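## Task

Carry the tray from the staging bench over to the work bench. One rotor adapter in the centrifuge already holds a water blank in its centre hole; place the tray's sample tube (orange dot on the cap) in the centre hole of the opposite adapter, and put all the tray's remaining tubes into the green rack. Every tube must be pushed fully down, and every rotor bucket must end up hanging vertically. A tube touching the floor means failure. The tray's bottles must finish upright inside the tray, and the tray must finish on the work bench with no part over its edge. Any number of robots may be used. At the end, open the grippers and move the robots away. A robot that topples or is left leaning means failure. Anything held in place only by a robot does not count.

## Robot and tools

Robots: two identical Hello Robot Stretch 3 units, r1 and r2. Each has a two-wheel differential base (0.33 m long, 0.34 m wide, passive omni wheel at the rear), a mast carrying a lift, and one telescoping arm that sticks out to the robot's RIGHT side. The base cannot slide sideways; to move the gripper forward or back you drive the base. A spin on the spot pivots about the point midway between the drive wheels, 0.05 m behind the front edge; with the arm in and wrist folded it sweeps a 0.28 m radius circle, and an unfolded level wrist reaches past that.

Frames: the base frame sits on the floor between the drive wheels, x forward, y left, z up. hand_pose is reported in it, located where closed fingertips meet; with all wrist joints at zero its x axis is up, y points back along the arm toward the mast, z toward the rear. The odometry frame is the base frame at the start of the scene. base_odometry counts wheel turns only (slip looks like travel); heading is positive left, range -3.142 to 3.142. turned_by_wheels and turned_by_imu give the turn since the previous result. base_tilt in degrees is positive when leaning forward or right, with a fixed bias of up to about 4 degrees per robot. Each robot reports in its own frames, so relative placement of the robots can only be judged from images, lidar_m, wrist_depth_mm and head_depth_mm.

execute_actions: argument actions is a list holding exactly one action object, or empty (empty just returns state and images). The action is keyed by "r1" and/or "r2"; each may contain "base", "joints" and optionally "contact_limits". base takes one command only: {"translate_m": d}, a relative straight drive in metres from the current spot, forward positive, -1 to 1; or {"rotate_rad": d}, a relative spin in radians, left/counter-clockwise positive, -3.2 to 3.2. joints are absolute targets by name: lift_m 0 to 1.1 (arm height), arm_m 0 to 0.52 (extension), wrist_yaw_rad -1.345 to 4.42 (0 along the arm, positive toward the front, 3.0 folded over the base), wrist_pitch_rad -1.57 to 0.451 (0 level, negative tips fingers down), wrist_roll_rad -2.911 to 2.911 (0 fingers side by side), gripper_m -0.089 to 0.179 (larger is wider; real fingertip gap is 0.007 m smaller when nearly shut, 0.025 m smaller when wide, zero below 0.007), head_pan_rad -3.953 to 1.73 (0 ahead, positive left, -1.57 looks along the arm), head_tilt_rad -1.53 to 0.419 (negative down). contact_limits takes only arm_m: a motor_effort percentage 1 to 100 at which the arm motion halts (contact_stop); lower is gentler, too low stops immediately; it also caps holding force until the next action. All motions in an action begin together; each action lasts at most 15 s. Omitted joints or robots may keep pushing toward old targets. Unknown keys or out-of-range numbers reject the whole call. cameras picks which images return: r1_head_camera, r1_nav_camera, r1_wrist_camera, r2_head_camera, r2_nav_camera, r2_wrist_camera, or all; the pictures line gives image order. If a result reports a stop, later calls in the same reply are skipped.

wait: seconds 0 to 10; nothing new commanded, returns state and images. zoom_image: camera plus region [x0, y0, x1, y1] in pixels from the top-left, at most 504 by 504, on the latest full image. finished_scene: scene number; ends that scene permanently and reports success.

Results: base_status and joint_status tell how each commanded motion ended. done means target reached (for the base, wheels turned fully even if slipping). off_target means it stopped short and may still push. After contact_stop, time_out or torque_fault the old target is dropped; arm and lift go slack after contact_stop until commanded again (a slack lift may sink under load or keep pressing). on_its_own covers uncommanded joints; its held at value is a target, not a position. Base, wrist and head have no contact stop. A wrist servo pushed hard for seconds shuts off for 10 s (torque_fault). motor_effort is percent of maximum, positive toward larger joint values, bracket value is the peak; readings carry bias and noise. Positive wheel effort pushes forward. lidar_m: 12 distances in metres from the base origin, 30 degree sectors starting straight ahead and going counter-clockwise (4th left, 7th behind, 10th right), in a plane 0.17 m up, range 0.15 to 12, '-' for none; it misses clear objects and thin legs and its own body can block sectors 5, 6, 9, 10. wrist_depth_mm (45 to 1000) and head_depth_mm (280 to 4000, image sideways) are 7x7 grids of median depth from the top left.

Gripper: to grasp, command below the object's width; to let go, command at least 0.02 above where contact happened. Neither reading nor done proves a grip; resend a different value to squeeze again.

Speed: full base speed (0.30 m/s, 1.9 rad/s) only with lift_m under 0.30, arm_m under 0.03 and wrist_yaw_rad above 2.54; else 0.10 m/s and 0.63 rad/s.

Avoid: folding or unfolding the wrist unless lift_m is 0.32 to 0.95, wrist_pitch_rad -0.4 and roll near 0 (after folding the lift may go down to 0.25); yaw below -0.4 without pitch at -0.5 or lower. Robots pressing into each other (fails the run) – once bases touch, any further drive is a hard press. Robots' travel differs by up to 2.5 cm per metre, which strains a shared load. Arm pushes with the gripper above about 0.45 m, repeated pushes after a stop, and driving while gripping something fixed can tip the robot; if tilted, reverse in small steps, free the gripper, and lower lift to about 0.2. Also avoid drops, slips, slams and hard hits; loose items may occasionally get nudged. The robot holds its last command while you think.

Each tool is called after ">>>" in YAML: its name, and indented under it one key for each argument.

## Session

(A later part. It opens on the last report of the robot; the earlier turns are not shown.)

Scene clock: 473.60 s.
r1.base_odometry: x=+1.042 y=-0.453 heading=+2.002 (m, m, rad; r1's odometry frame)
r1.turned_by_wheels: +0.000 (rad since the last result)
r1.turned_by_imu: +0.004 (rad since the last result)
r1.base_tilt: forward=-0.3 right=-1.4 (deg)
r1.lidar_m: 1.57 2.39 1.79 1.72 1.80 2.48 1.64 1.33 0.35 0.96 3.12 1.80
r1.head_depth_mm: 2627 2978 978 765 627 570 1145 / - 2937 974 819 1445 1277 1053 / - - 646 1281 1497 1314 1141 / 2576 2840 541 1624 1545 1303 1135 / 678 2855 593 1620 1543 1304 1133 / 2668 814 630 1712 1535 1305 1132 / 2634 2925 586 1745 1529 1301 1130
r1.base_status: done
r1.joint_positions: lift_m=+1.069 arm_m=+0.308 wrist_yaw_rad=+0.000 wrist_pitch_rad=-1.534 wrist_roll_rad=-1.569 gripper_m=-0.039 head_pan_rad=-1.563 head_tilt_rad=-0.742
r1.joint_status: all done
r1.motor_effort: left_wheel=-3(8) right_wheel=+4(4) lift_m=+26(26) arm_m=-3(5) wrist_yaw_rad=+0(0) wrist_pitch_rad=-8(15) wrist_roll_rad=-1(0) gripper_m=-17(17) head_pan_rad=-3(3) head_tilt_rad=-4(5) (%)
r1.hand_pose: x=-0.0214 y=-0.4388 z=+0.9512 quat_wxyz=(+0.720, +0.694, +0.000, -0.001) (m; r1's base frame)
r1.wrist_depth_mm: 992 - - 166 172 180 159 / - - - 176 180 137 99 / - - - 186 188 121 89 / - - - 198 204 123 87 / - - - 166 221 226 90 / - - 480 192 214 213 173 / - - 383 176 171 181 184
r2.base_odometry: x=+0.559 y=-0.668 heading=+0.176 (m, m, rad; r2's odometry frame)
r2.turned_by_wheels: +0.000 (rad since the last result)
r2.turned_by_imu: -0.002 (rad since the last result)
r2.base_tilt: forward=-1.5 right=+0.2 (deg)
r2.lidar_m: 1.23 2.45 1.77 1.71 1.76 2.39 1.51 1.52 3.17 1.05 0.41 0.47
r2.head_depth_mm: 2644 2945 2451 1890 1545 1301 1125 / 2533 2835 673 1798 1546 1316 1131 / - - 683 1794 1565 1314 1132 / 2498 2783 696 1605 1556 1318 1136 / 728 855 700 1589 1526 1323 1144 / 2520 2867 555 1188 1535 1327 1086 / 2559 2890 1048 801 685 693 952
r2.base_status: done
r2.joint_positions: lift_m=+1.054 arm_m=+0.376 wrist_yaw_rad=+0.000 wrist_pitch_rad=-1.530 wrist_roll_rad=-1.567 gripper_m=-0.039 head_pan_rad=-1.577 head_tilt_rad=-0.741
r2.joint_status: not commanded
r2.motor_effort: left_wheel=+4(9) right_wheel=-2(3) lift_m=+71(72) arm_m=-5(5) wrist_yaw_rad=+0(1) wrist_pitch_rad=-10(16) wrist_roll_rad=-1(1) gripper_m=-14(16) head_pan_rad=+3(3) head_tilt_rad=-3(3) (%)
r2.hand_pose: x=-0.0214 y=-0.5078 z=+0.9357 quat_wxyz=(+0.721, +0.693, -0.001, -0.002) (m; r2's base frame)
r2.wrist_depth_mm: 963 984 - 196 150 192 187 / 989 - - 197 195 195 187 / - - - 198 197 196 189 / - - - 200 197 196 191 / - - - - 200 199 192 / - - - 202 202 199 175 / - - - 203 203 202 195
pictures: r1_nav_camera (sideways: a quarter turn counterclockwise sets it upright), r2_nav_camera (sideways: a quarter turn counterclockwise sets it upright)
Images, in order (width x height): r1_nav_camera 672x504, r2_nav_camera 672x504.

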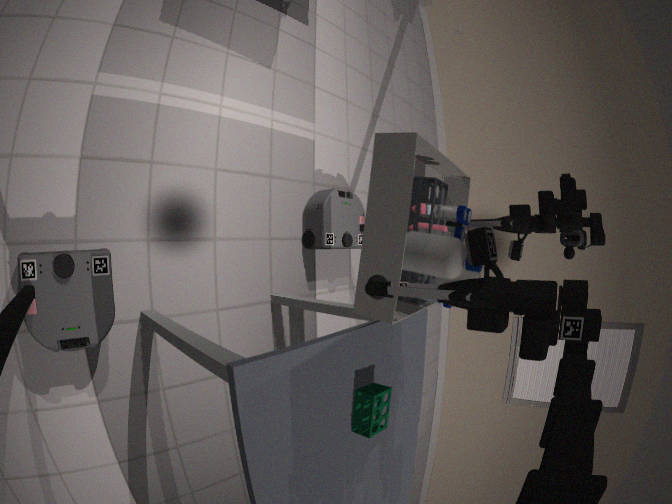

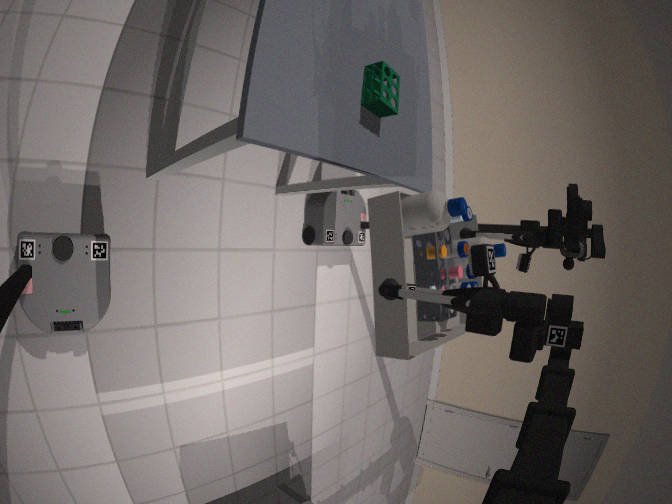

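>>> execute_actions:
  actions:
    - {"r1":{"base":{"rotate_rad":-0.02},"joints":{"arm_m":0.30,"lift_m":1.1}},"r2":{"base":{"rotate_rad":0.008},"joints":{"arm_m":0.372,"lift_m":1.085}}}
  cameras: []

>>> execute_actions:
  actions:
    - {"r1":{"base":{"translate_m":-0.3}},"r2":{"base":{"translate_m":0.3}}}
  cameras: ["r1_nav_camera","r2_nav_camera","r1_head_camera"]

Scene clock: 481.10 s.
r1.base_odometry: x=+1.042 y=-0.453 heading=+1.982 (m, m, rad; r1's odometry frame)
r1.turned_by_wheels: -0.020 (rad since the last result)
r1.turned_by_imu: -0.019 (rad since the last result)
r1.base_tilt: forward=-0.2 right=-1.4 (deg)
r1.lidar_m: 1.57 2.41 1.79 1.72 1.79 2.43 1.63 1.36 0.35 0.96 3.10 1.81
r1.head_depth_mm: 2715 2997 975 763 629 570 1133 / 2691 3006 976 786 1439 1264 1074 / - 3027 611 1307 1503 1306 1130 / 2575 493 525 1722 1545 1302 1136 / 671 565 514 1644 1535 1305 1132 / 2635 766 580 1748 1543 1303 1135 / 2603 2861 484 1819 1529 1307 1128
r1.base_status: done
r1.joint_positions: lift_m=+1.099 arm_m=+0.301 wrist_yaw_rad=+0.000 wrist_pitch_rad=-1.519 wrist_roll_rad=-1.569 gripper_m=-0.039 head_pan_rad=-1.563 head_tilt_rad=-0.742
r1.joint_status: all done
r1.motor_effort: left_wheel=+1(2) right_wheel=-1(4) lift_m=+26(25) arm_m=-4(7) wrist_yaw_rad=+0(0) wrist_pitch_rad=-15(17) wrist_roll_rad=-1(1) gripper_m=-18(18) head_pan_rad=-2(2) head_tilt_rad=-4(4) (%)
r1.hand_pose: x=-0.0214 y=-0.4348 z=+0.9810 quat_wxyz=(+0.725, +0.689, +0.000, -0.001) (m; r1's base frame)
r1.wrist_depth_mm: - - - 168 174 183 159 / - - - 177 181 133 97 / - - - 187 188 122 90 / - - - 200 207 127 89 / - - - 168 221 229 95 / - - 411 192 210 212 177 / - - 417 183 169 178 469
r2.base_odometry: x=+0.559 y=-0.668 heading=+0.184 (m, m, rad; r2's odometry frame)
r2.turned_by_wheels: +0.008 (rad since the last result)
r2.turned_by_imu: +0.008 (rad since the last result)
r2.base_tilt: forward=-1.5 right=+0.3 (deg)
r2.lidar_m: 1.27 2.42 1.77 1.71 1.77 2.42 1.51 1.76 3.16 1.01 0.41 0.47
r2.head_depth_mm: 2590 2937 2466 1886 1542 1302 1124 / 2682 2784 569 1911 1558 1303 1129 / - 783 665 1858 1547 1311 1136 / 2526 688 666 1744 1557 1321 1132 / 717 823 566 1607 1533 1313 1141 / 2558 2813 548 1230 1570 1324 1077 / 2560 2917 1050 799 667 684 965
r2.base_status: done
r2.joint_positions: lift_m=+1.084 arm_m=+0.372 wrist_yaw_rad=+0.000 wrist_pitch_rad=-1.514 wrist_roll_rad=-1.567 gripper_m=-0.039 head_pan_rad=-1.577 head_tilt_rad=-0.741
r2.joint_status: all done
r2.motor_effort: left_wheel=+4(7) right_wheel=-4(5) lift_m=+71(74) arm_m=-6(5) wrist_yaw_rad=+0(0) wrist_pitch_rad=-17(18) wrist_roll_rad=-1(1) gripper_m=-16(16) head_pan_rad=+3(2) head_tilt_rad=-2(2) (%)
r2.hand_pose: x=-0.0214 y=-0.5079 z=+0.9655 quat_wxyz=(+0.727, +0.687, -0.001, -0.002) (m; r2's base frame)
r2.wrist_depth_mm: - - - - 152 194 190 / - - - - 197 196 191 / - - - - 197 196 192 / - - - 200 198 199 193 / - - - - 201 201 194 / - - - - 202 201 178 / - - - 205 204 203 199
pictures: none
No camera images: the call's "cameras" was empty. Leave "cameras" out to get every camera's image.

Scene clock: 485.93 s.
r1.base_odometry: x=+1.162 y=-0.728 heading=+1.982 (m, m, rad; r1's odometry frame)
r1.turned_by_wheels: +0.000 (rad since the last result)
r1.turned_by_imu: +0.003 (rad since the last result)
r1.base_tilt: forward=-0.2 right=-1.4 (deg)
r1.lidar_m: 1.87 2.46 1.79 1.72 1.78 2.43 1.34 1.35 0.99 0.31 0.31 2.07
r1.head_depth_mm: 2703 2972 977 764 628 570 1140 / 2700 2938 975 763 626 568 1135 / - 3013 614 718 627 569 1139 / 2581 493 524 718 624 568 1136 / 670 568 513 712 625 566 1075 / 2651 763 580 1760 1422 1219 1130 / 2638 2880 486 1848 1521 1299 1128
r1.base_status: done
r1.joint_positions: lift_m=+1.099 arm_m=+0.301 wrist_yaw_rad=+0.000 wrist_pitch_rad=-1.519 wrist_roll_rad=-1.569 gripper_m=-0.039 head_pan_rad=-1.563 head_tilt_rad=-0.742
r1.joint_status: not commanded
r1.motor_effort: left_wheel=+1(3) right_wheel=-1(7) lift_m=+26(26) arm_m=-4(4) wrist_yaw_rad=+0(0) wrist_pitch_rad=-16(16) wrist_roll_rad=+0(0) gripper_m=-18(19) head_pan_rad=-3(2) head_tilt_rad=-5(5) (%)
r1.hand_pose: x=-0.0214 y=-0.4348 z=+0.9810 quat_wxyz=(+0.725, +0.689, +0.000, -0.001) (m; r1's base frame)
r1.wrist_depth_mm: - - 347 165 173 182 161 / - - 353 176 181 134 98 / - 361 364 187 189 123 90 / - 367 374 199 206 127 89 / - - 386 168 222 229 94 / - - 398 191 212 212 177 / - - 417 184 169 179 466
r2.base_odometry: x=+0.854 y=-0.613 heading=+0.185 (m, m, rad; r2's odometry frame)
r2.turned_by_wheels: +0.000 (rad since the last result)
r2.turned_by_imu: -0.001 (rad since the last result)
r2.base_tilt: forward=-1.5 right=+0.3 (deg)
r2.lidar_m: 1.26 2.43 1.77 1.71 1.76 2.41 1.80 2.02 3.16 0.32 0.34 0.47
r2.head_depth_mm: 2586 2931 2446 1899 1538 1302 1128 / 2689 2803 569 1901 1549 1309 1131 / - 783 665 841 676 577 1110 / 2550 687 667 762 639 566 1073 / 718 826 566 743 643 567 1140 / 2597 2795 551 770 646 570 1144 / 2563 2895 1045 801 649 569 1148
r2.base_status: done
r2.joint_positions: lift_m=+1.084 arm_m=+0.372 wrist_yaw_rad=+0.000 wrist_pitch_rad=-1.514 wrist_roll_rad=-1.567 gripper_m=-0.039 head_pan_rad=-1.577 head_tilt_rad=-0.741
r2.joint_status: not commanded
r2.motor_effort: left_wheel=+5(9) right_wheel=-4(5) lift_m=+71(71) arm_m=-6(7) wrist_yaw_rad=+0(0) wrist_pitch_rad=-17(17) wrist_roll_rad=-1(1) gripper_m=-16(15) head_pan_rad=+3(2) head_tilt_rad=-3(3) (%)
r2.hand_pose: x=-0.0214 y=-0.5079 z=+0.9655 quat_wxyz=(+0.727, +0.687, -0.001, -0.002) (m; r2's base frame)
r2.wrist_depth_mm: 996 319 327 329 152 195 189 / - 329 340 339 197 196 190 / - 342 350 349 198 198 192 / - 348 359 200 200 199 193 / - - - - 201 200 195 / - - - - 202 202 177 / - - - 205 205 203 197
pictures: r1_head_camera (sideways: a quarter turn clockwise sets it upright), r1_nav_camera (sideways: a quarter turn counterclockwise sets it upright), r2_nav_camera (sideways: a quarter turn counterclockwise sets it upright)
Images, in order (width x height): r1_head_camera 896x504, r1_nav_camera 672x504, r2_nav_camera 672x504.

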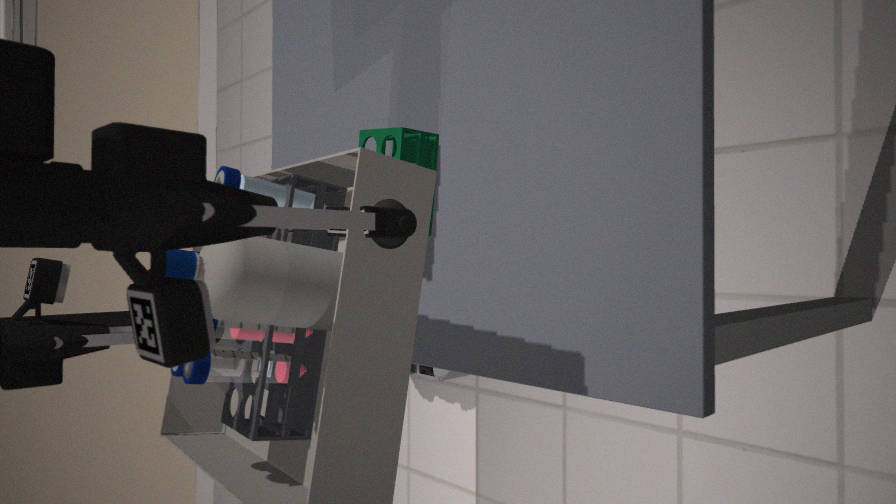

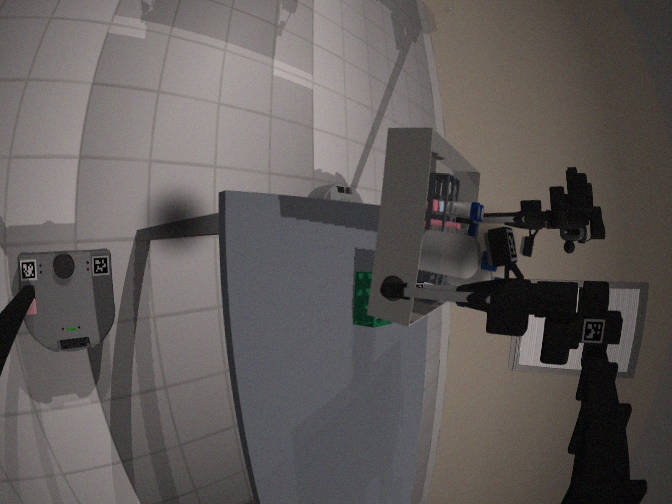

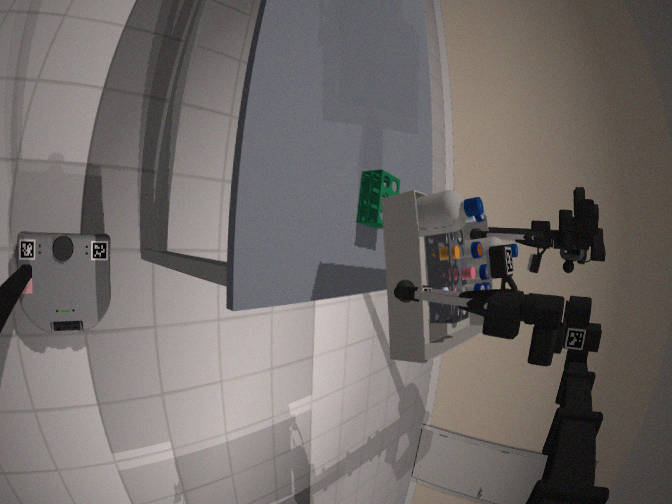

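>>> execute_actions:
  actions:
    - {"r1":{"base":{"translate_m":-0.47}},"r2":{"base":{"translate_m":0.47}}}
  cameras: ["r1_nav_camera","r2_nav_camera","r1_head_camera"]

Scene clock: 496.17 s.
r1.base_odometry: x=+1.350 y=-1.159 heading=+1.982 (m, m, rad; r1's odometry frame)
r1.turned_by_wheels: +0.000 (rad since the last result)
r1.turned_by_imu: +0.005 (rad since the last result)
r1.base_tilt: forward=-0.3 right=-1.3 (deg)
r1.lidar_m: 2.33 2.45 1.78 1.72 1.78 2.44 1.08 0.89 0.99 0.95 0.98 0.62
r1.head_depth_mm: 2690 3010 977 765 627 570 1138 / 2714 2988 978 764 626 572 1137 / - 2853 605 720 627 569 1136 / 2545 492 523 718 625 568 1133 / 675 567 515 713 625 568 1135 / 2627 764 581 735 621 566 1132 / 2645 2870 486 734 622 565 1131
r1.base_status: done
r1.joint_positions: lift_m=+1.099 arm_m=+0.301 wrist_yaw_rad=+0.000 wrist_pitch_rad=-1.519 wrist_roll_rad=-1.569 gripper_m=-0.039 head_pan_rad=-1.563 head_tilt_rad=-0.742
r1.joint_status: not commanded
r1.motor_effort: left_wheel=+0(4) right_wheel=+0(5) lift_m=+26(26) arm_m=-4(4) wrist_yaw_rad=+0(0) wrist_pitch_rad=-16(16) wrist_roll_rad=-1(1) gripper_m=-17(19) head_pan_rad=-3(2) head_tilt_rad=-4(4) (%)
r1.hand_pose: x=-0.0214 y=-0.4348 z=+0.9810 quat_wxyz=(+0.725, +0.689, +0.000, -0.001) (m; r1's base frame)
r1.wrist_depth_mm: - - 339 165 173 182 164 / - - 353 177 181 135 99 / - 362 365 188 188 123 90 / - - 375 199 207 126 89 / - - 386 166 221 229 93 / - - 399 192 212 211 175 / - - 416 183 171 180 466
r2.base_odometry: x=+1.316 y=-0.526 heading=+0.185 (m, m, rad; r2's odometry frame)
r2.turned_by_wheels: +0.000 (rad since the last result)
r2.turned_by_imu: -0.002 (rad since the last result)
r2.base_tilt: forward=-1.5 right=+0.3 (deg)
r2.lidar_m: 1.51 2.43 1.78 1.71 1.77 2.41 2.27 0.47 0.34 0.33 0.34 0.46
r2.head_depth_mm: 2609 2929 1007 765 633 573 1065 / 2659 2764 568 781 635 560 1070 / - 786 665 760 638 562 1134 / 2540 687 666 761 641 565 1142 / 717 824 566 743 643 567 1140 / 2569 2804 547 771 646 568 1145 / 2578 2910 1043 799 648 572 1147
r2.base_status: done
r2.joint_positions: lift_m=+1.084 arm_m=+0.372 wrist_yaw_rad=+0.000 wrist_pitch_rad=-1.514 wrist_roll_rad=-1.567 gripper_m=-0.039 head_pan_rad=-1.577 head_tilt_rad=-0.741
r2.joint_status: not commanded
r2.motor_effort: left_wheel=+4(9) right_wheel=-3(5) lift_m=+72(71) arm_m=-6(6) wrist_yaw_rad=-1(0) wrist_pitch_rad=-17(17) wrist_roll_rad=-1(1) gripper_m=-15(15) head_pan_rad=+3(3) head_tilt_rad=-2(3) (%)
r2.hand_pose: x=-0.0214 y=-0.5079 z=+0.9655 quat_wxyz=(+0.727, +0.687, -0.001, -0.002) (m; r2's base frame)
r2.wrist_depth_mm: 978 324 328 329 152 195 190 / - 329 339 339 196 196 191 / - 339 351 199 198 197 191 / - 352 358 200 200 199 193 / - 360 367 - 199 200 194 / - 374 377 203 202 203 177 / - 386 396 204 204 204 198
pictures: r1_head_camera (sideways: a quarter turn clockwise sets it upright), r1_nav_camera (sideways: a quarter turn counterclockwise sets it upright), r2_nav_camera (sideways: a quarter turn counterclockwise sets it upright)
Images, in order (width x height): r1_head_camera 896x504, r1_nav_camera 672x504, r2_nav_camera 672x504.

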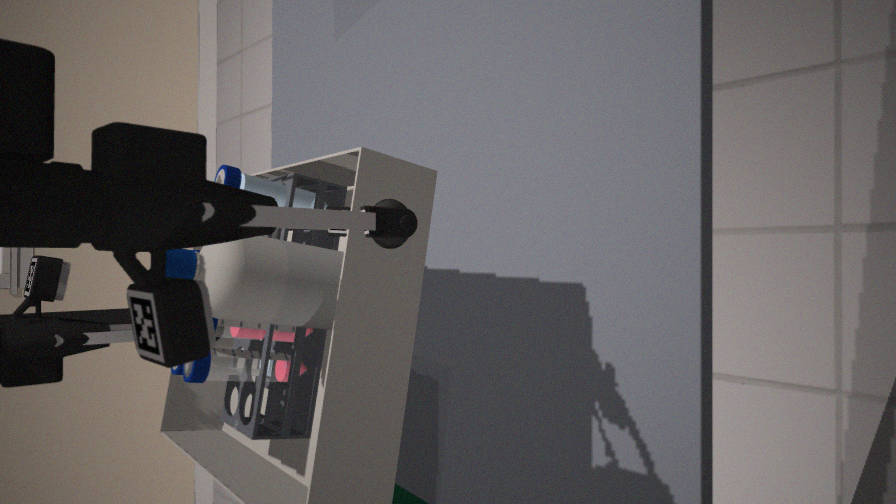

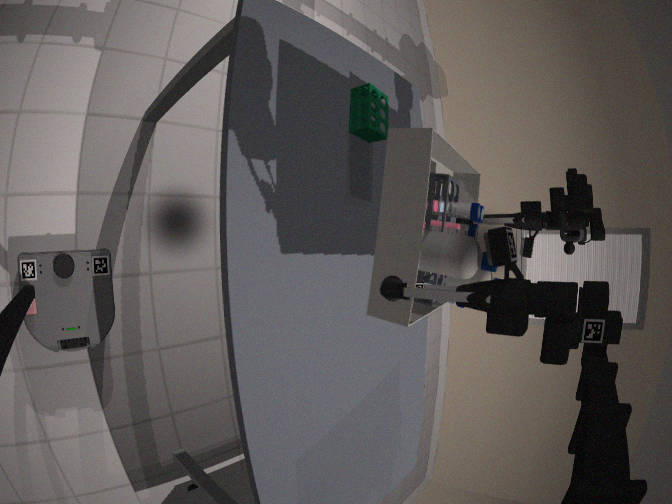

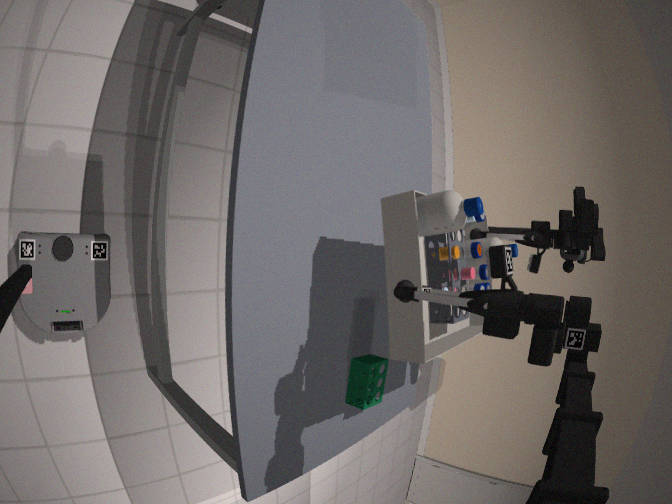

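>>> execute_actions:
  actions:
    - {"r1":{"base":{"translate_m":-0.2}},"r2":{"base":{"translate_m":0.2}}}
  cameras: []

>>> execute_actions:
  actions:
    - {"r1":{"joints":{"lift_m":0.975}},"r2":{"joints":{"lift_m":0.96}}}
  cameras: ["r1_nav_camera","r2_nav_camera","r1_head_camera"]

Scene clock: 506.40 s.
r1.base_odometry: x=+1.430 y=-1.342 heading=+1.982 (m, m, rad; r1's odometry frame)
r1.turned_by_wheels: +0.000 (rad since the last result)
r1.turned_by_imu: +0.003 (rad since the last result)
r1.base_tilt: forward=-0.3 right=-1.4 (deg)
r1.lidar_m: 2.52 2.44 1.79 1.72 1.78 2.44 1.08 0.71 0.99 0.95 0.99 0.80
r1.head_depth_mm: 2715 2989 977 766 627 569 1146 / 2710 2947 973 764 627 569 1138 / - 2854 602 717 627 570 1135 / 2572 492 523 717 626 570 1134 / 672 567 514 716 624 566 1137 / 2649 767 581 735 623 570 1134 / 2644 2849 485 732 622 566 1127
r1.base_status: done
r1.joint_positions: lift_m=+1.099 arm_m=+0.300 wrist_yaw_rad=+0.000 wrist_pitch_rad=-1.519 wrist_roll_rad=-1.569 gripper_m=-0.039 head_pan_rad=-1.563 head_tilt_rad=-0.742
r1.joint_status: not commanded
r1.motor_effort: left_wheel=-1(6) right_wheel=+1(5) lift_m=+26(26) arm_m=-4(4) wrist_yaw_rad=+0(0) wrist_pitch_rad=-15(16) wrist_roll_rad=-1(1) gripper_m=-17(17) head_pan_rad=-2(2) head_tilt_rad=-4(4) (%)
r1.hand_pose: x=-0.0214 y=-0.4346 z=+0.9810 quat_wxyz=(+0.725, +0.689, +0.000, -0.001) (m; r1's base frame)
r1.wrist_depth_mm: - - 341 165 173 182 165 / - - 351 177 181 136 99 / - 360 362 187 189 123 90 / - - 374 198 206 126 89 / - - 384 167 222 228 93 / - - 398 192 214 211 175 / - - 414 180 171 180 190
r2.base_odometry: x=+1.512 y=-0.489 heading=+0.185 (m, m, rad; r2's odometry frame)
r2.turned_by_wheels: +0.000 (rad since the last result)
r2.turned_by_imu: -0.001 (rad since the last result)
r2.base_tilt: forward=-1.5 right=+0.2 (deg)
r2.lidar_m: 1.50 2.45 1.78 1.71 1.77 2.41 2.47 0.47 0.34 0.33 0.34 0.46
r2.head_depth_mm: 2586 2952 1010 776 633 559 1068 / 2668 2764 568 781 635 560 1071 / - 785 664 760 638 563 1135 / 2535 686 670 764 641 564 1135 / 717 825 565 742 643 566 1140 / 2570 2763 546 770 645 568 1144 / 2570 2905 1048 801 648 570 1143
r2.base_status: done
r2.joint_positions: lift_m=+1.084 arm_m=+0.372 wrist_yaw_rad=+0.000 wrist_pitch_rad=-1.515 wrist_roll_rad=-1.567 gripper_m=-0.039 head_pan_rad=-1.577 head_tilt_rad=-0.741
r2.joint_status: not commanded
r2.motor_effort: left_wheel=+4(10) right_wheel=-3(5) lift_m=+71(71) arm_m=-6(6) wrist_yaw_rad=+0(0) wrist_pitch_rad=-17(17) wrist_roll_rad=-1(1) gripper_m=-15(15) head_pan_rad=+2(3) head_tilt_rad=-3(3) (%)
r2.hand_pose: x=-0.0214 y=-0.5075 z=+0.9655 quat_wxyz=(+0.726, +0.688, -0.001, -0.002) (m; r2's base frame)
r2.wrist_depth_mm: 995 319 324 329 152 196 190 / - 329 337 338 196 196 191 / - 339 347 198 198 198 192 / - 349 356 201 199 199 193 / - 362 370 - 200 200 195 / - 378 378 298 201 201 176 / - 387 397 204 202 203 198
pictures: none
No camera images: the call's "cameras" was empty. Leave "cameras" out to get every camera's image.

Scene clock: 508.37 s.
r1.base_odometry: x=+1.430 y=-1.342 heading=+1.982 (m, m, rad; r1's odometry frame)
r1.turned_by_wheels: +0.000 (rad since the last result)
r1.turned_by_imu: +0.000 (rad since the last result)
r1.base_tilt: forward=-0.3 right=-1.3 (deg)
r1.lidar_m: 2.52 2.44 1.78 1.72 1.79 2.43 1.08 0.71 0.99 0.95 0.99 0.80
r1.head_depth_mm: 2596 - 937 765 628 569 1132 / 2532 - 952 761 625 569 1135 / 2582 - 915 698 624 567 1137 / 2648 2910 590 598 623 567 1129 / 1155 789 857 600 624 566 1134 / 661 2976 824 589 624 567 1136 / 2635 2949 963 576 621 566 1128
r1.base_status: not commanded
r1.joint_positions: lift_m=+0.975 arm_m=+0.300 wrist_yaw_rad=+0.000 wrist_pitch_rad=-1.520 wrist_roll_rad=-1.569 gripper_m=-0.039 head_pan_rad=-1.563 head_tilt_rad=-0.742
r1.joint_status: all done
r1.motor_effort: left_wheel=+0(0) right_wheel=+1(1) lift_m=+18(22) arm_m=-4(4) wrist_yaw_rad=+1(0) wrist_pitch_rad=-16(16) wrist_roll_rad=-1(1) gripper_m=-17(18) head_pan_rad=-3(2) head_tilt_rad=-3(5) (%)
r1.hand_pose: x=-0.0214 y=-0.4346 z=+0.8566 quat_wxyz=(+0.725, +0.689, +0.000, -0.001) (m; r1's base frame)
r1.wrist_depth_mm: 893 222 227 165 173 182 163 / 928 228 234 177 180 136 99 / 946 235 241 188 188 123 90 / 999 243 249 198 207 126 89 / - 250 257 167 221 229 93 / - 262 263 191 212 211 175 / - 270 275 183 170 180 189
r2.base_odometry: x=+1.512 y=-0.489 heading=+0.185 (m, m, rad; r2's odometry frame)
r2.turned_by_wheels: +0.000 (rad since the last result)
r2.turned_by_imu: +0.000 (rad since the last result)
r2.base_tilt: forward=-1.5 right=+0.3 (deg)
r2.lidar_m: 1.50 2.44 1.78 1.71 1.78 2.41 2.46 0.46 0.34 0.33 0.34 0.46
r2.head_depth_mm: 2589 - 929 776 632 559 1063 / 2545 - 969 713 635 560 1069 / 2548 - 780 714 637 563 1134 / 2552 2933 769 725 641 564 1137 / 758 815 776 662 642 566 1137 / 724 2931 1040 725 646 569 1143 / 2567 2874 1047 803 647 570 1147
r2.base_status: not commanded
r2.joint_positions: lift_m=+0.960 arm_m=+0.372 wrist_yaw_rad=+0.000 wrist_pitch_rad=-1.515 wrist_roll_rad=-1.567 gripper_m=-0.039 head_pan_rad=-1.577 head_tilt_rad=-0.741
r2.joint_status: all done
r2.motor_effort: left_wheel=+4(4) right_wheel=-4(3) lift_m=+27(66) arm_m=-6(6) wrist_yaw_rad=+0(1) wrist_pitch_rad=-17(17) wrist_roll_rad=-1(1) gripper_m=-15(15) head_pan_rad=+3(3) head_tilt_rad=-3(3) (%)
r2.hand_pose: x=-0.0214 y=-0.5075 z=+0.8419 quat_wxyz=(+0.726, +0.688, -0.001, -0.002) (m; r2's base frame)
r2.wrist_depth_mm: 207 209 212 215 152 196 189 / 212 215 220 221 197 197 191 / 218 221 226 198 197 198 193 / 224 228 233 201 200 199 194 / 232 236 239 - 202 200 195 / 239 243 248 228 203 202 176 / 248 252 260 205 204 204 198
pictures: r1_head_camera (sideways: a quarter turn clockwise sets it upright), r1_nav_camera (sideways: a quarter turn counterclockwise sets it upright), r2_nav_camera (sideways: a quarter turn counterclockwise sets it upright)
Images, in order (width x height): r1_head_camera 896x504, r1_nav_camera 672x504, r2_nav_camera 672x504.

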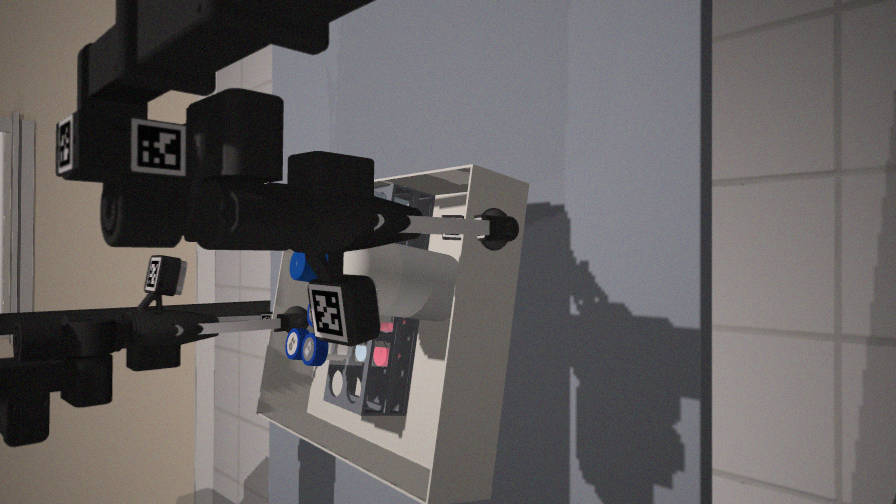

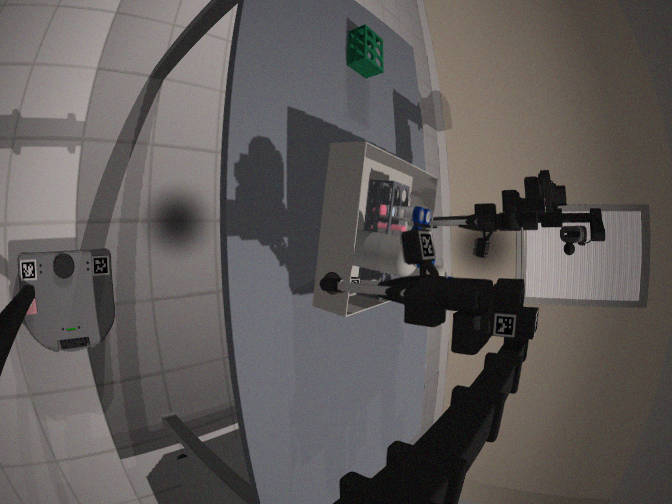

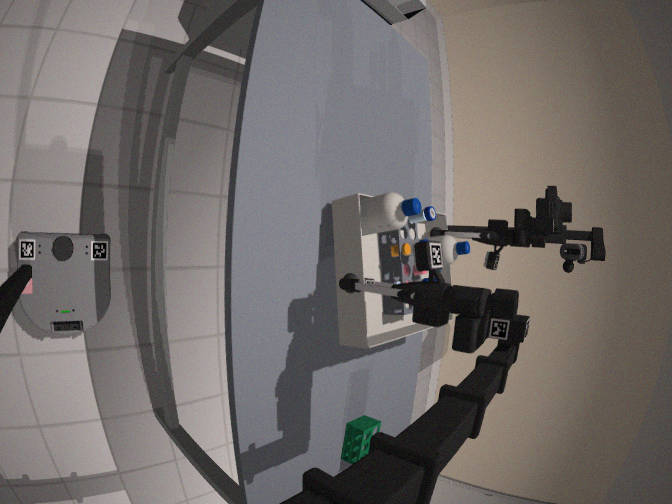

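>>> execute_actions:
  actions:
    - {"r1":{"joints":{"lift_m":0.945}},"r2":{"joints":{"lift_m":0.94}}}

>>> execute_actions:
  actions:
    - {"r1":{"joints":{"lift_m":0.925}},"r2":{"joints":{"lift_m":0.925}}}

Scene clock: 528.63 s.
r1.base_odometry: x=+1.430 y=-1.342 heading=+1.982 (m, m, rad; r1's odometry frame)
r1.turned_by_wheels: +0.000 (rad since the last result)
r1.turned_by_imu: +0.001 (rad since the last result)
r1.base_tilt: forward=-0.2 right=-1.4 (deg)
r1.lidar_m: 2.52 2.44 1.79 1.72 1.78 2.44 1.08 0.71 0.99 0.95 0.99 0.80
r1.head_depth_mm: 2645 2917 - 741 627 569 1139 / 2645 - 940 766 623 567 1135 / 2654 - - 717 611 568 1138 / 2644 2862 880 619 612 567 1128 / 1185 793 859 650 613 567 1135 / 654 2984 866 694 612 566 1137 / 2662 2967 958 646 622 566 1135
r1.base_status: not commanded
r1.joint_positions: lift_m=+0.945 arm_m=+0.300 wrist_yaw_rad=+0.000 wrist_pitch_rad=-1.520 wrist_roll_rad=-1.569 gripper_m=-0.039 head_pan_rad=-1.563 head_tilt_rad=-0.742
r1.joint_status: all done
r1.motor_effort: left_wheel=+0(0) right_wheel=+1(1) lift_m=+18(19) arm_m=-4(4) wrist_yaw_rad=+0(0) wrist_pitch_rad=-16(16) wrist_roll_rad=-1(1) gripper_m=-17(18) head_pan_rad=-3(2) head_tilt_rad=-5(5) (%)
r1.hand_pose: x=-0.0214 y=-0.4345 z=+0.8266 quat_wxyz=(+0.725, +0.689, +0.000, -0.001) (m; r1's base frame)
r1.wrist_depth_mm: 193 194 200 171 175 181 160 / 883 200 206 178 182 133 94 / 912 207 211 188 189 121 87 / 939 213 219 198 204 125 86 / 983 220 225 165 216 222 93 / - 228 232 187 215 207 171 / - 236 245 184 169 171 178
r2.base_odometry: x=+1.512 y=-0.489 heading=+0.185 (m, m, rad; r2's odometry frame)
r2.turned_by_wheels: +0.000 (rad since the last result)
r2.turned_by_imu: +0.000 (rad since the last result)
r2.base_tilt: forward=-1.5 right=+0.3 (deg)
r2.lidar_m: 1.50 2.45 1.78 1.71 1.77 2.41 2.46 0.47 0.34 0.33 0.34 0.46
r2.head_depth_mm: 2565 2813 - 755 633 560 1069 / 2566 - 968 733 635 560 1071 / 2590 - - 735 636 562 1135 / 2574 2822 788 755 638 565 1135 / 1109 816 810 658 643 566 1143 / 832 2919 1039 746 646 569 1140 / 2581 2887 1043 801 649 571 1145
r2.base_status: not commanded
r2.joint_positions: lift_m=+0.940 arm_m=+0.372 wrist_yaw_rad=+0.000 wrist_pitch_rad=-1.516 wrist_roll_rad=-1.567 gripper_m=-0.039 head_pan_rad=-1.577 head_tilt_rad=-0.741
r2.joint_status: all done
r2.motor_effort: left_wheel=+4(4) right_wheel=-3(3) lift_m=+26(21) arm_m=-6(6) wrist_yaw_rad=-1(1) wrist_pitch_rad=-17(17) wrist_roll_rad=-1(1) gripper_m=-15(15) head_pan_rad=+3(3) head_tilt_rad=-4(3) (%)
r2.hand_pose: x=-0.0214 y=-0.5074 z=+0.8220 quat_wxyz=(+0.726, +0.688, -0.001, -0.002) (m; r2's base frame)
r2.wrist_depth_mm: 188 190 195 194 152 194 191 / 194 196 200 193 193 197 192 / 199 202 207 198 197 199 176 / 207 210 214 200 200 203 198 / 213 216 219 - 203 205 200 / 219 223 227 206 206 209 180 / 226 231 238 209 209 212 206
pictures: r1_head_camera (sideways: a quarter turn clockwise sets it upright), r1_nav_camera (sideways: a quarter turn counterclockwise sets it upright), r1_wrist_camera, r2_head_camera (sideways: a quarter turn clockwise sets it upright), r2_nav_camera (sideways: a quarter turn counterclockwise sets it upright), r2_wrist_camera
Images, in order (width x height): r1_head_camera 896x504, r1_nav_camera 672x504, r1_wrist_camera 644x364, r2_head_camera 896x504, r2_nav_camera 672x504, r2_wrist_camera 644x364.

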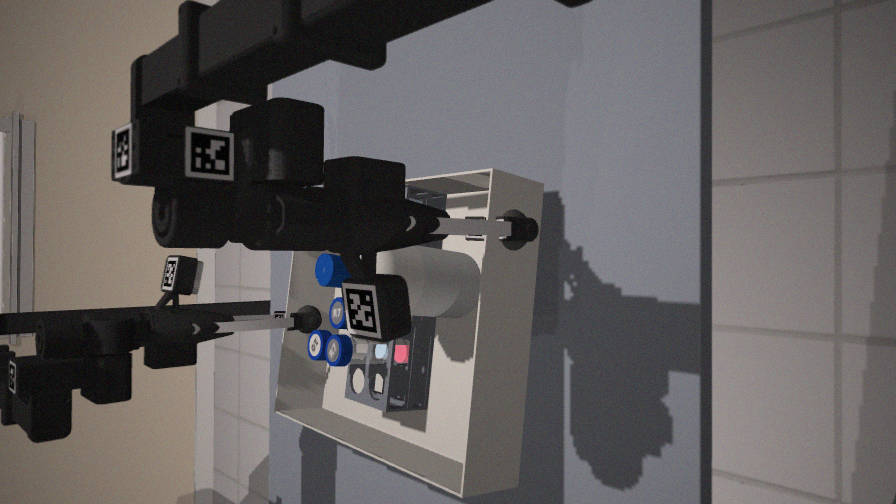

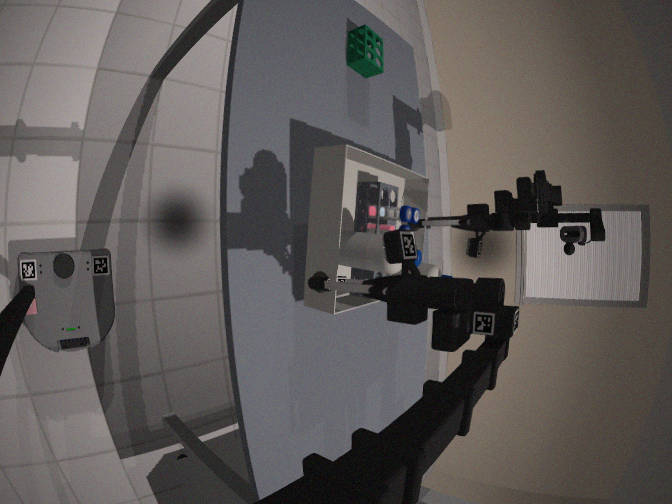

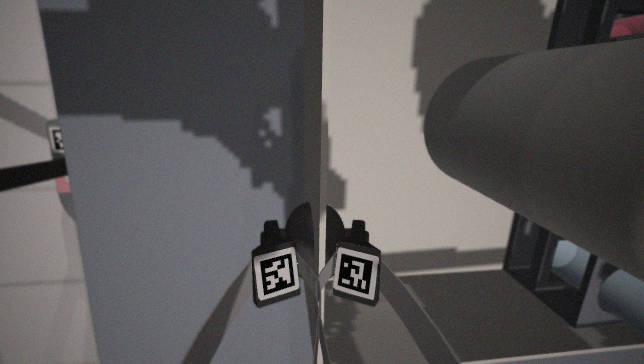

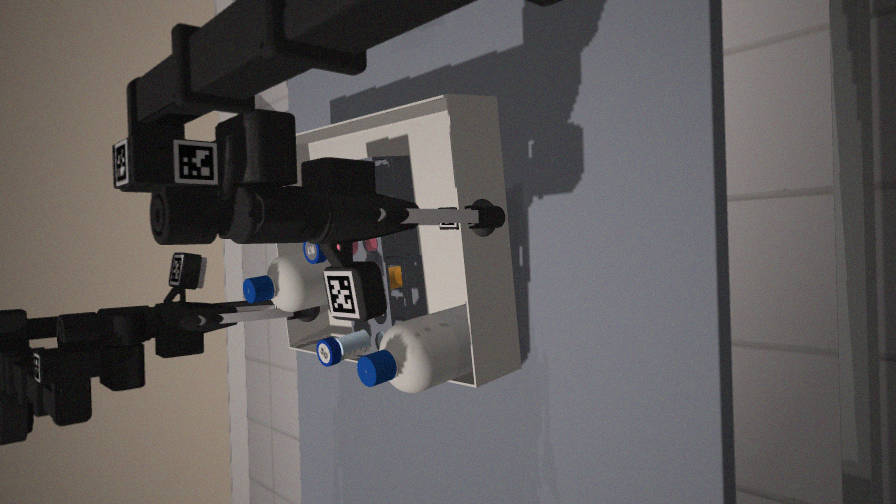

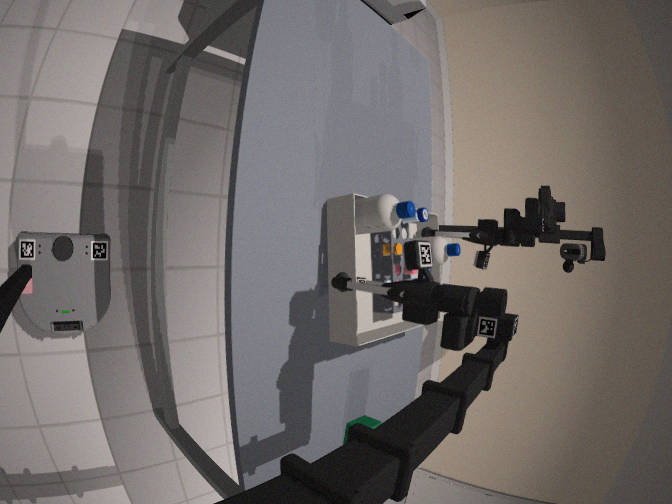

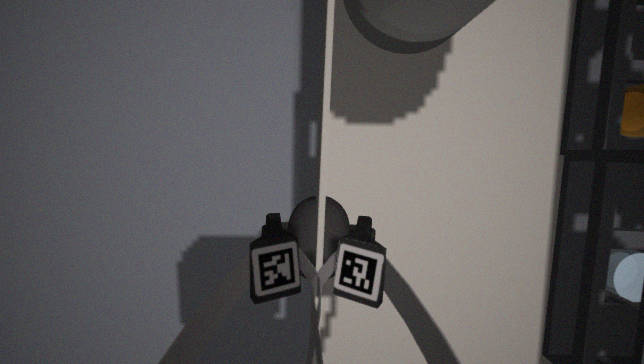

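Scene clock: 529.57 s.
r1.base_odometry: x=+1.430 y=-1.342 heading=+1.982 (m, m, rad; r1's odometry frame)
r1.turned_by_wheels: +0.000 (rad since the last result)
r1.turned_by_imu: +0.000 (rad since the last result)
r1.base_tilt: forward=-0.2 right=-1.4 (deg)
r1.lidar_m: 2.52 2.44 1.78 1.72 1.78 2.43 1.08 0.71 0.99 0.95 0.99 0.80
r1.head_depth_mm: 2658 3032 - 720 629 570 1137 / 2667 2910 905 760 628 570 1142 / 2676 2878 - 719 611 568 1137 / 2646 2868 892 648 611 567 1133 / 1264 794 876 707 614 569 1137 / 663 2955 891 725 615 567 1135 / 2656 2984 966 732 618 565 1130
r1.base_status: not commanded
r1.joint_positions: lift_m=+0.925 arm_m=+0.300 wrist_yaw_rad=+0.000 wrist_pitch_rad=-1.520 wrist_roll_rad=-1.569 gripper_m=-0.039 head_pan_rad=-1.563 head_tilt_rad=-0.742
r1.joint_status: all done
r1.motor_effort: left_wheel=+0(0) right_wheel=+0(1) lift_m=+17(16) arm_m=-4(4) wrist_yaw_rad=+0(0) wrist_pitch_rad=-15(15) wrist_roll_rad=-1(1) gripper_m=-16(18) head_pan_rad=-2(3) head_tilt_rad=-4(5) (%)
r1.hand_pose: x=-0.0214 y=-0.4345 z=+0.8066 quat_wxyz=(+0.725, +0.689, +0.000, -0.001) (m; r1's base frame)
r1.wrist_depth_mm: 174 177 181 179 182 188 162 / 180 182 186 185 189 132 89 / 185 187 192 192 193 120 84 / 191 193 198 199 202 127 85 / 960 200 205 165 211 216 95 / 996 207 211 196 216 216 164 / - 214 221 203 169 170 165
r2.base_odometry: x=+1.512 y=-0.489 heading=+0.185 (m, m, rad; r2's odometry frame)
r2.turned_by_wheels: +0.000 (rad since the last result)
r2.turned_by_imu: +0.000 (rad since the last result)
r2.base_tilt: forward=-1.5 right=+0.3 (deg)
r2.lidar_m: 1.50 2.45 1.78 1.71 1.78 2.41 2.46 0.47 0.34 0.32 0.34 0.46
r2.head_depth_mm: 2585 2878 - 755 632 560 1063 / 2600 2771 937 766 635 561 1071 / 2566 - - 762 637 563 1131 / 2592 2806 792 766 639 564 1135 / 1143 824 931 657 643 567 1141 / 924 2892 1041 748 643 568 1146 / 2556 2923 1050 800 647 571 1150
r2.base_status: not commanded
r2.joint_positions: lift_m=+0.925 arm_m=+0.372 wrist_yaw_rad=+0.000 wrist_pitch_rad=-1.517 wrist_roll_rad=-1.567 gripper_m=-0.039 head_pan_rad=-1.577 head_tilt_rad=-0.741
r2.joint_status: all done
r2.motor_effort: left_wheel=+4(4) right_wheel=-3(3) lift_m=+26(27) arm_m=-6(6) wrist_yaw_rad=+0(0) wrist_pitch_rad=-16(17) wrist_roll_rad=-1(1) gripper_m=-15(15) head_pan_rad=+3(3) head_tilt_rad=-2(2) (%)
r2.hand_pose: x=-0.0214 y=-0.5072 z=+0.8070 quat_wxyz=(+0.726, +0.688, -0.001, -0.002) (m; r2's base frame)
r2.wrist_depth_mm: 176 178 181 183 160 188 186 / 181 183 186 188 190 193 189 / 186 189 192 193 196 200 174 / 192 195 199 200 203 205 203 / 197 202 205 - 208 213 184 / 205 208 209 212 216 219 189 / 211 213 219 221 221 224 198
pictures: r1_head_camera (sideways: a quarter turn clockwise sets it upright), r1_nav_camera (sideways: a quarter turn counterclockwise sets it upright), r1_wrist_camera, r2_head_camera (sideways: a quarter turn clockwise sets it upright), r2_nav_camera (sideways: a quarter turn counterclockwise sets it upright), r2_wrist_camera
Images, in order (width x height): r1_head_camera 896x504, r1_nav_camera 672x504, r1_wrist_camera 644x364, r2_head_camera 896x504, r2_nav_camera 672x504, r2_wrist_camera 644x364.

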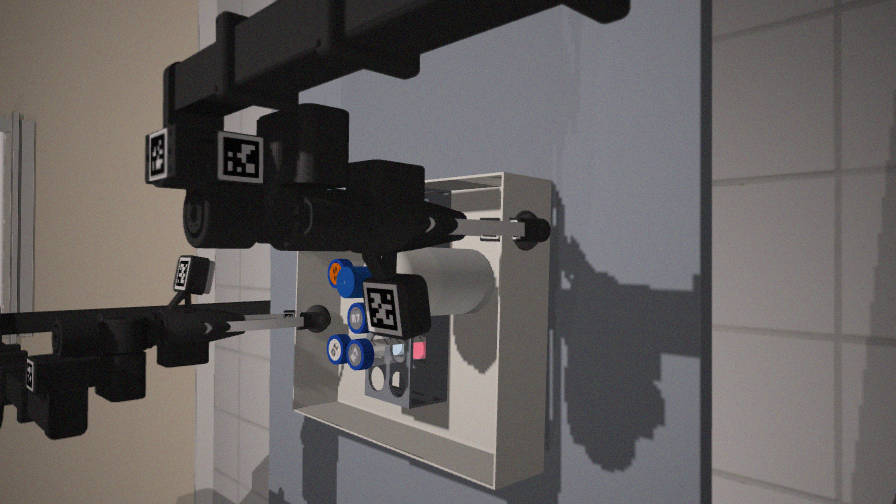

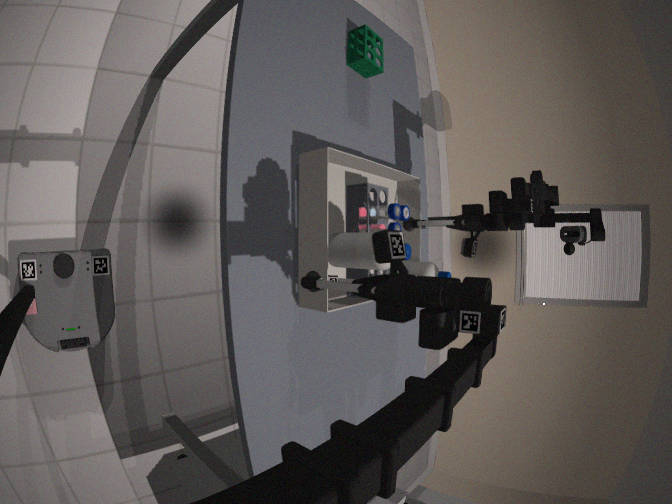

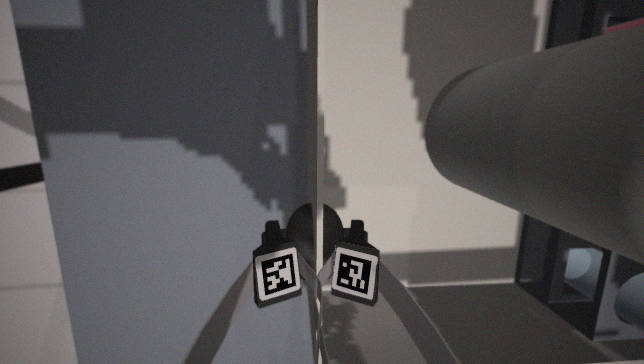

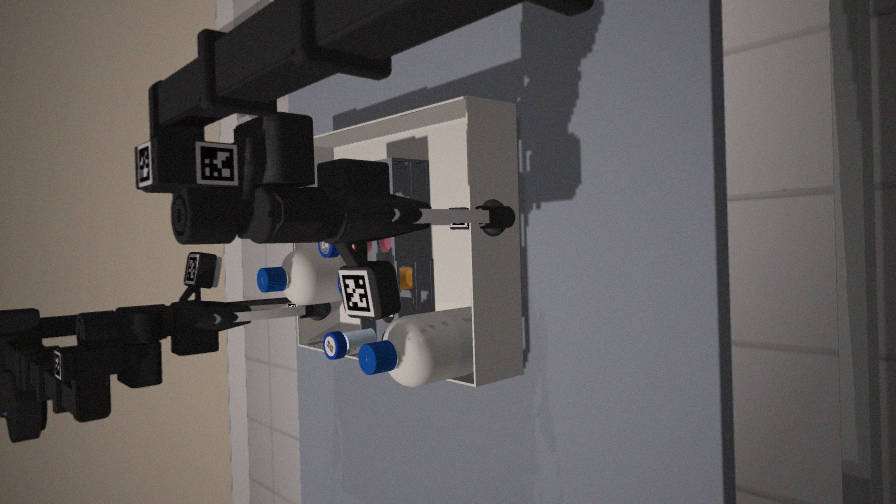

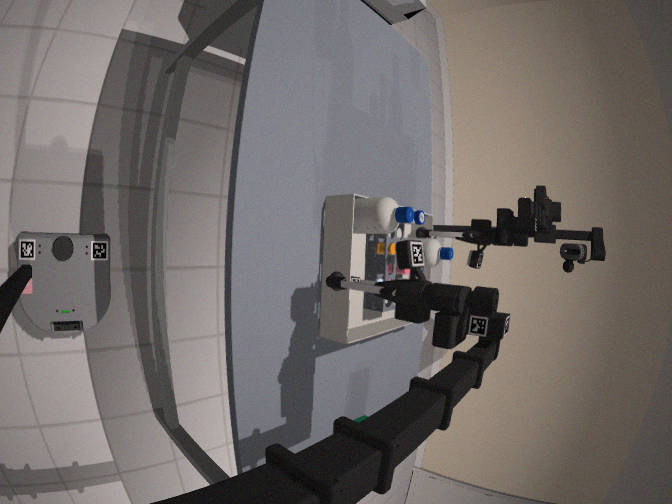

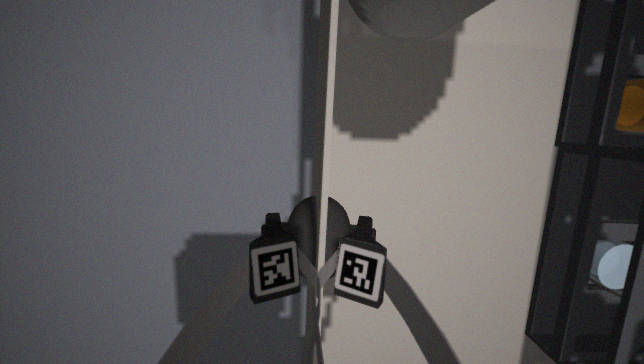

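>>> execute_actions:
  actions:
    - {"r1":{"joints":{"lift_m":0.905}},"r2":{"joints":{"lift_m":0.905}}}
  cameras: ["r1_head_camera","r2_head_camera"]

Scene clock: 534.37 s.
r1.base_odometry: x=+1.430 y=-1.342 heading=+1.982 (m, m, rad; r1's odometry frame)
r1.turned_by_wheels: +0.000 (rad since the last result)
r1.turned_by_imu: +0.001 (rad since the last result)
r1.base_tilt: forward=-0.3 right=-1.5 (deg)
r1.lidar_m: 2.53 2.44 1.78 1.72 1.78 2.44 1.08 0.71 0.99 0.95 0.99 0.80
r1.head_depth_mm: 2648 2959 - - 630 570 1141 / 2652 2940 904 758 628 570 1137 / 2643 2924 - 721 612 568 1138 / 2678 2877 892 650 613 567 1133 / 1279 775 877 711 614 567 1137 / 692 2980 894 737 616 567 1125 / 2642 2983 962 733 617 565 1139
r1.base_status: not commanded
r1.joint_positions: lift_m=+0.915 arm_m=+0.300 wrist_yaw_rad=+0.000 wrist_pitch_rad=-1.521 wrist_roll_rad=-1.569 gripper_m=-0.039 head_pan_rad=-1.563 head_tilt_rad=-0.742
r1.joint_status: lift_m contact_stop (moved -0.010 of -0.020)
r1.on_its_own: lift_m is slack since a contact_stop, until your next command for it (your +0.905 is given up)
r1.motor_effort: left_wheel=-1(1) right_wheel=+1(2) lift_m=+18(19) arm_m=-4(4) wrist_yaw_rad=+1(0) wrist_pitch_rad=-14(16) wrist_roll_rad=+0(0) gripper_m=-17(17) head_pan_rad=-1(2) head_tilt_rad=-4(4) (%)
r1.hand_pose: x=-0.0214 y=-0.4342 z=+0.7967 quat_wxyz=(+0.724, +0.690, +0.000, -0.001) (m; r1's base frame)
r1.wrist_depth_mm: 166 169 173 175 179 184 159 / 171 174 178 180 184 131 88 / 177 179 184 186 189 119 83 / 181 184 189 192 197 127 84 / 189 190 195 159 205 210 97 / 933 196 200 197 209 213 176 / - 204 211 186 169 170 162
r2.base_odometry: x=+1.512 y=-0.489 heading=+0.185 (m, m, rad; r2's odometry frame)
r2.turned_by_wheels: +0.000 (rad since the last result)
r2.turned_by_imu: +0.000 (rad since the last result)
r2.base_tilt: forward=-1.5 right=+0.3 (deg)
r2.lidar_m: 1.50 2.45 1.78 1.71 1.77 2.41 2.47 0.47 0.34 0.33 0.34 0.46
r2.head_depth_mm: 2592 2904 - 743 632 571 1065 / 2564 2811 935 759 636 561 1072 / 2557 2777 - 781 637 563 1134 / 2570 2873 790 775 640 565 1135 / 1180 829 932 659 644 567 1141 / 854 2928 1041 748 646 569 1144 / 2570 2889 1049 800 648 570 1149
r2.base_status: not commanded
r2.joint_positions: lift_m=+0.915 arm_m=+0.372 wrist_yaw_rad=+0.000 wrist_pitch_rad=-1.522 wrist_roll_rad=-1.567 gripper_m=-0.039 head_pan_rad=-1.577 head_tilt_rad=-0.741
r2.joint_status: lift_m contact_stop (moved -0.010 of -0.020)
r2.on_its_own: lift_m is slack since a contact_stop, until your next command for it (your +0.905 is given up)
r2.motor_effort: left_wheel=+3(4) right_wheel=-1(3) lift_m=+40(43) arm_m=-6(6) wrist_yaw_rad=-1(0) wrist_pitch_rad=-14(16) wrist_roll_rad=-1(1) gripper_m=-15(15) head_pan_rad=+3(3) head_tilt_rad=-3(2) (%)
r2.hand_pose: x=-0.0214 y=-0.5059 z=+0.7967 quat_wxyz=(+0.724, +0.690, -0.001, -0.002) (m; r2's base frame)
r2.wrist_depth_mm: 168 171 173 175 161 182 182 / 174 175 178 180 183 188 184 / 178 180 185 186 189 194 185 / 183 187 189 192 196 200 198 / 189 192 195 - 203 207 183 / 195 198 201 206 209 213 186 / 202 205 211 213 216 221 195
pictures: r1_head_camera (sideways: a quarter turn clockwise sets it upright), r2_head_camera (sideways: a quarter turn clockwise sets it upright)
Images, in order (width x height): r1_head_camera 896x504, r2_head_camera 896x504.

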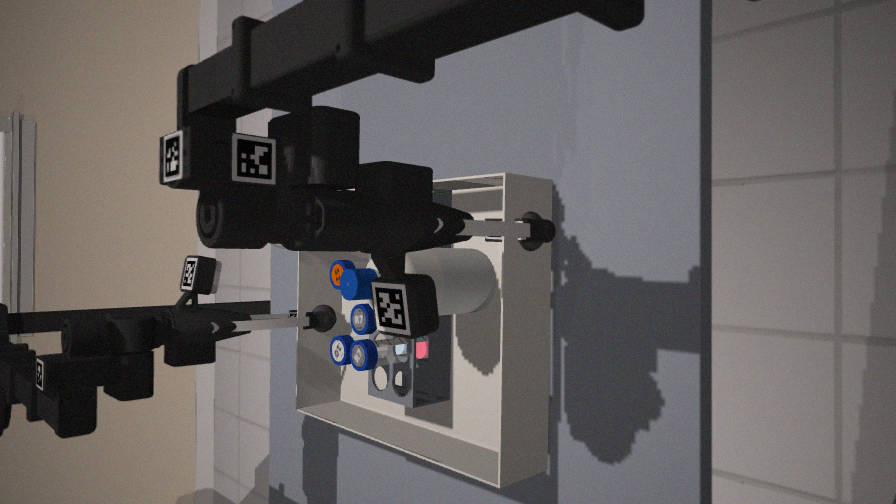

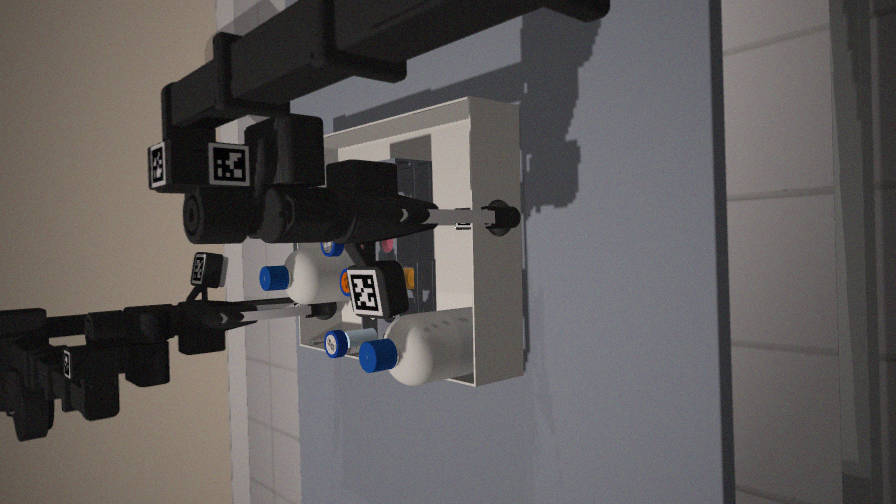

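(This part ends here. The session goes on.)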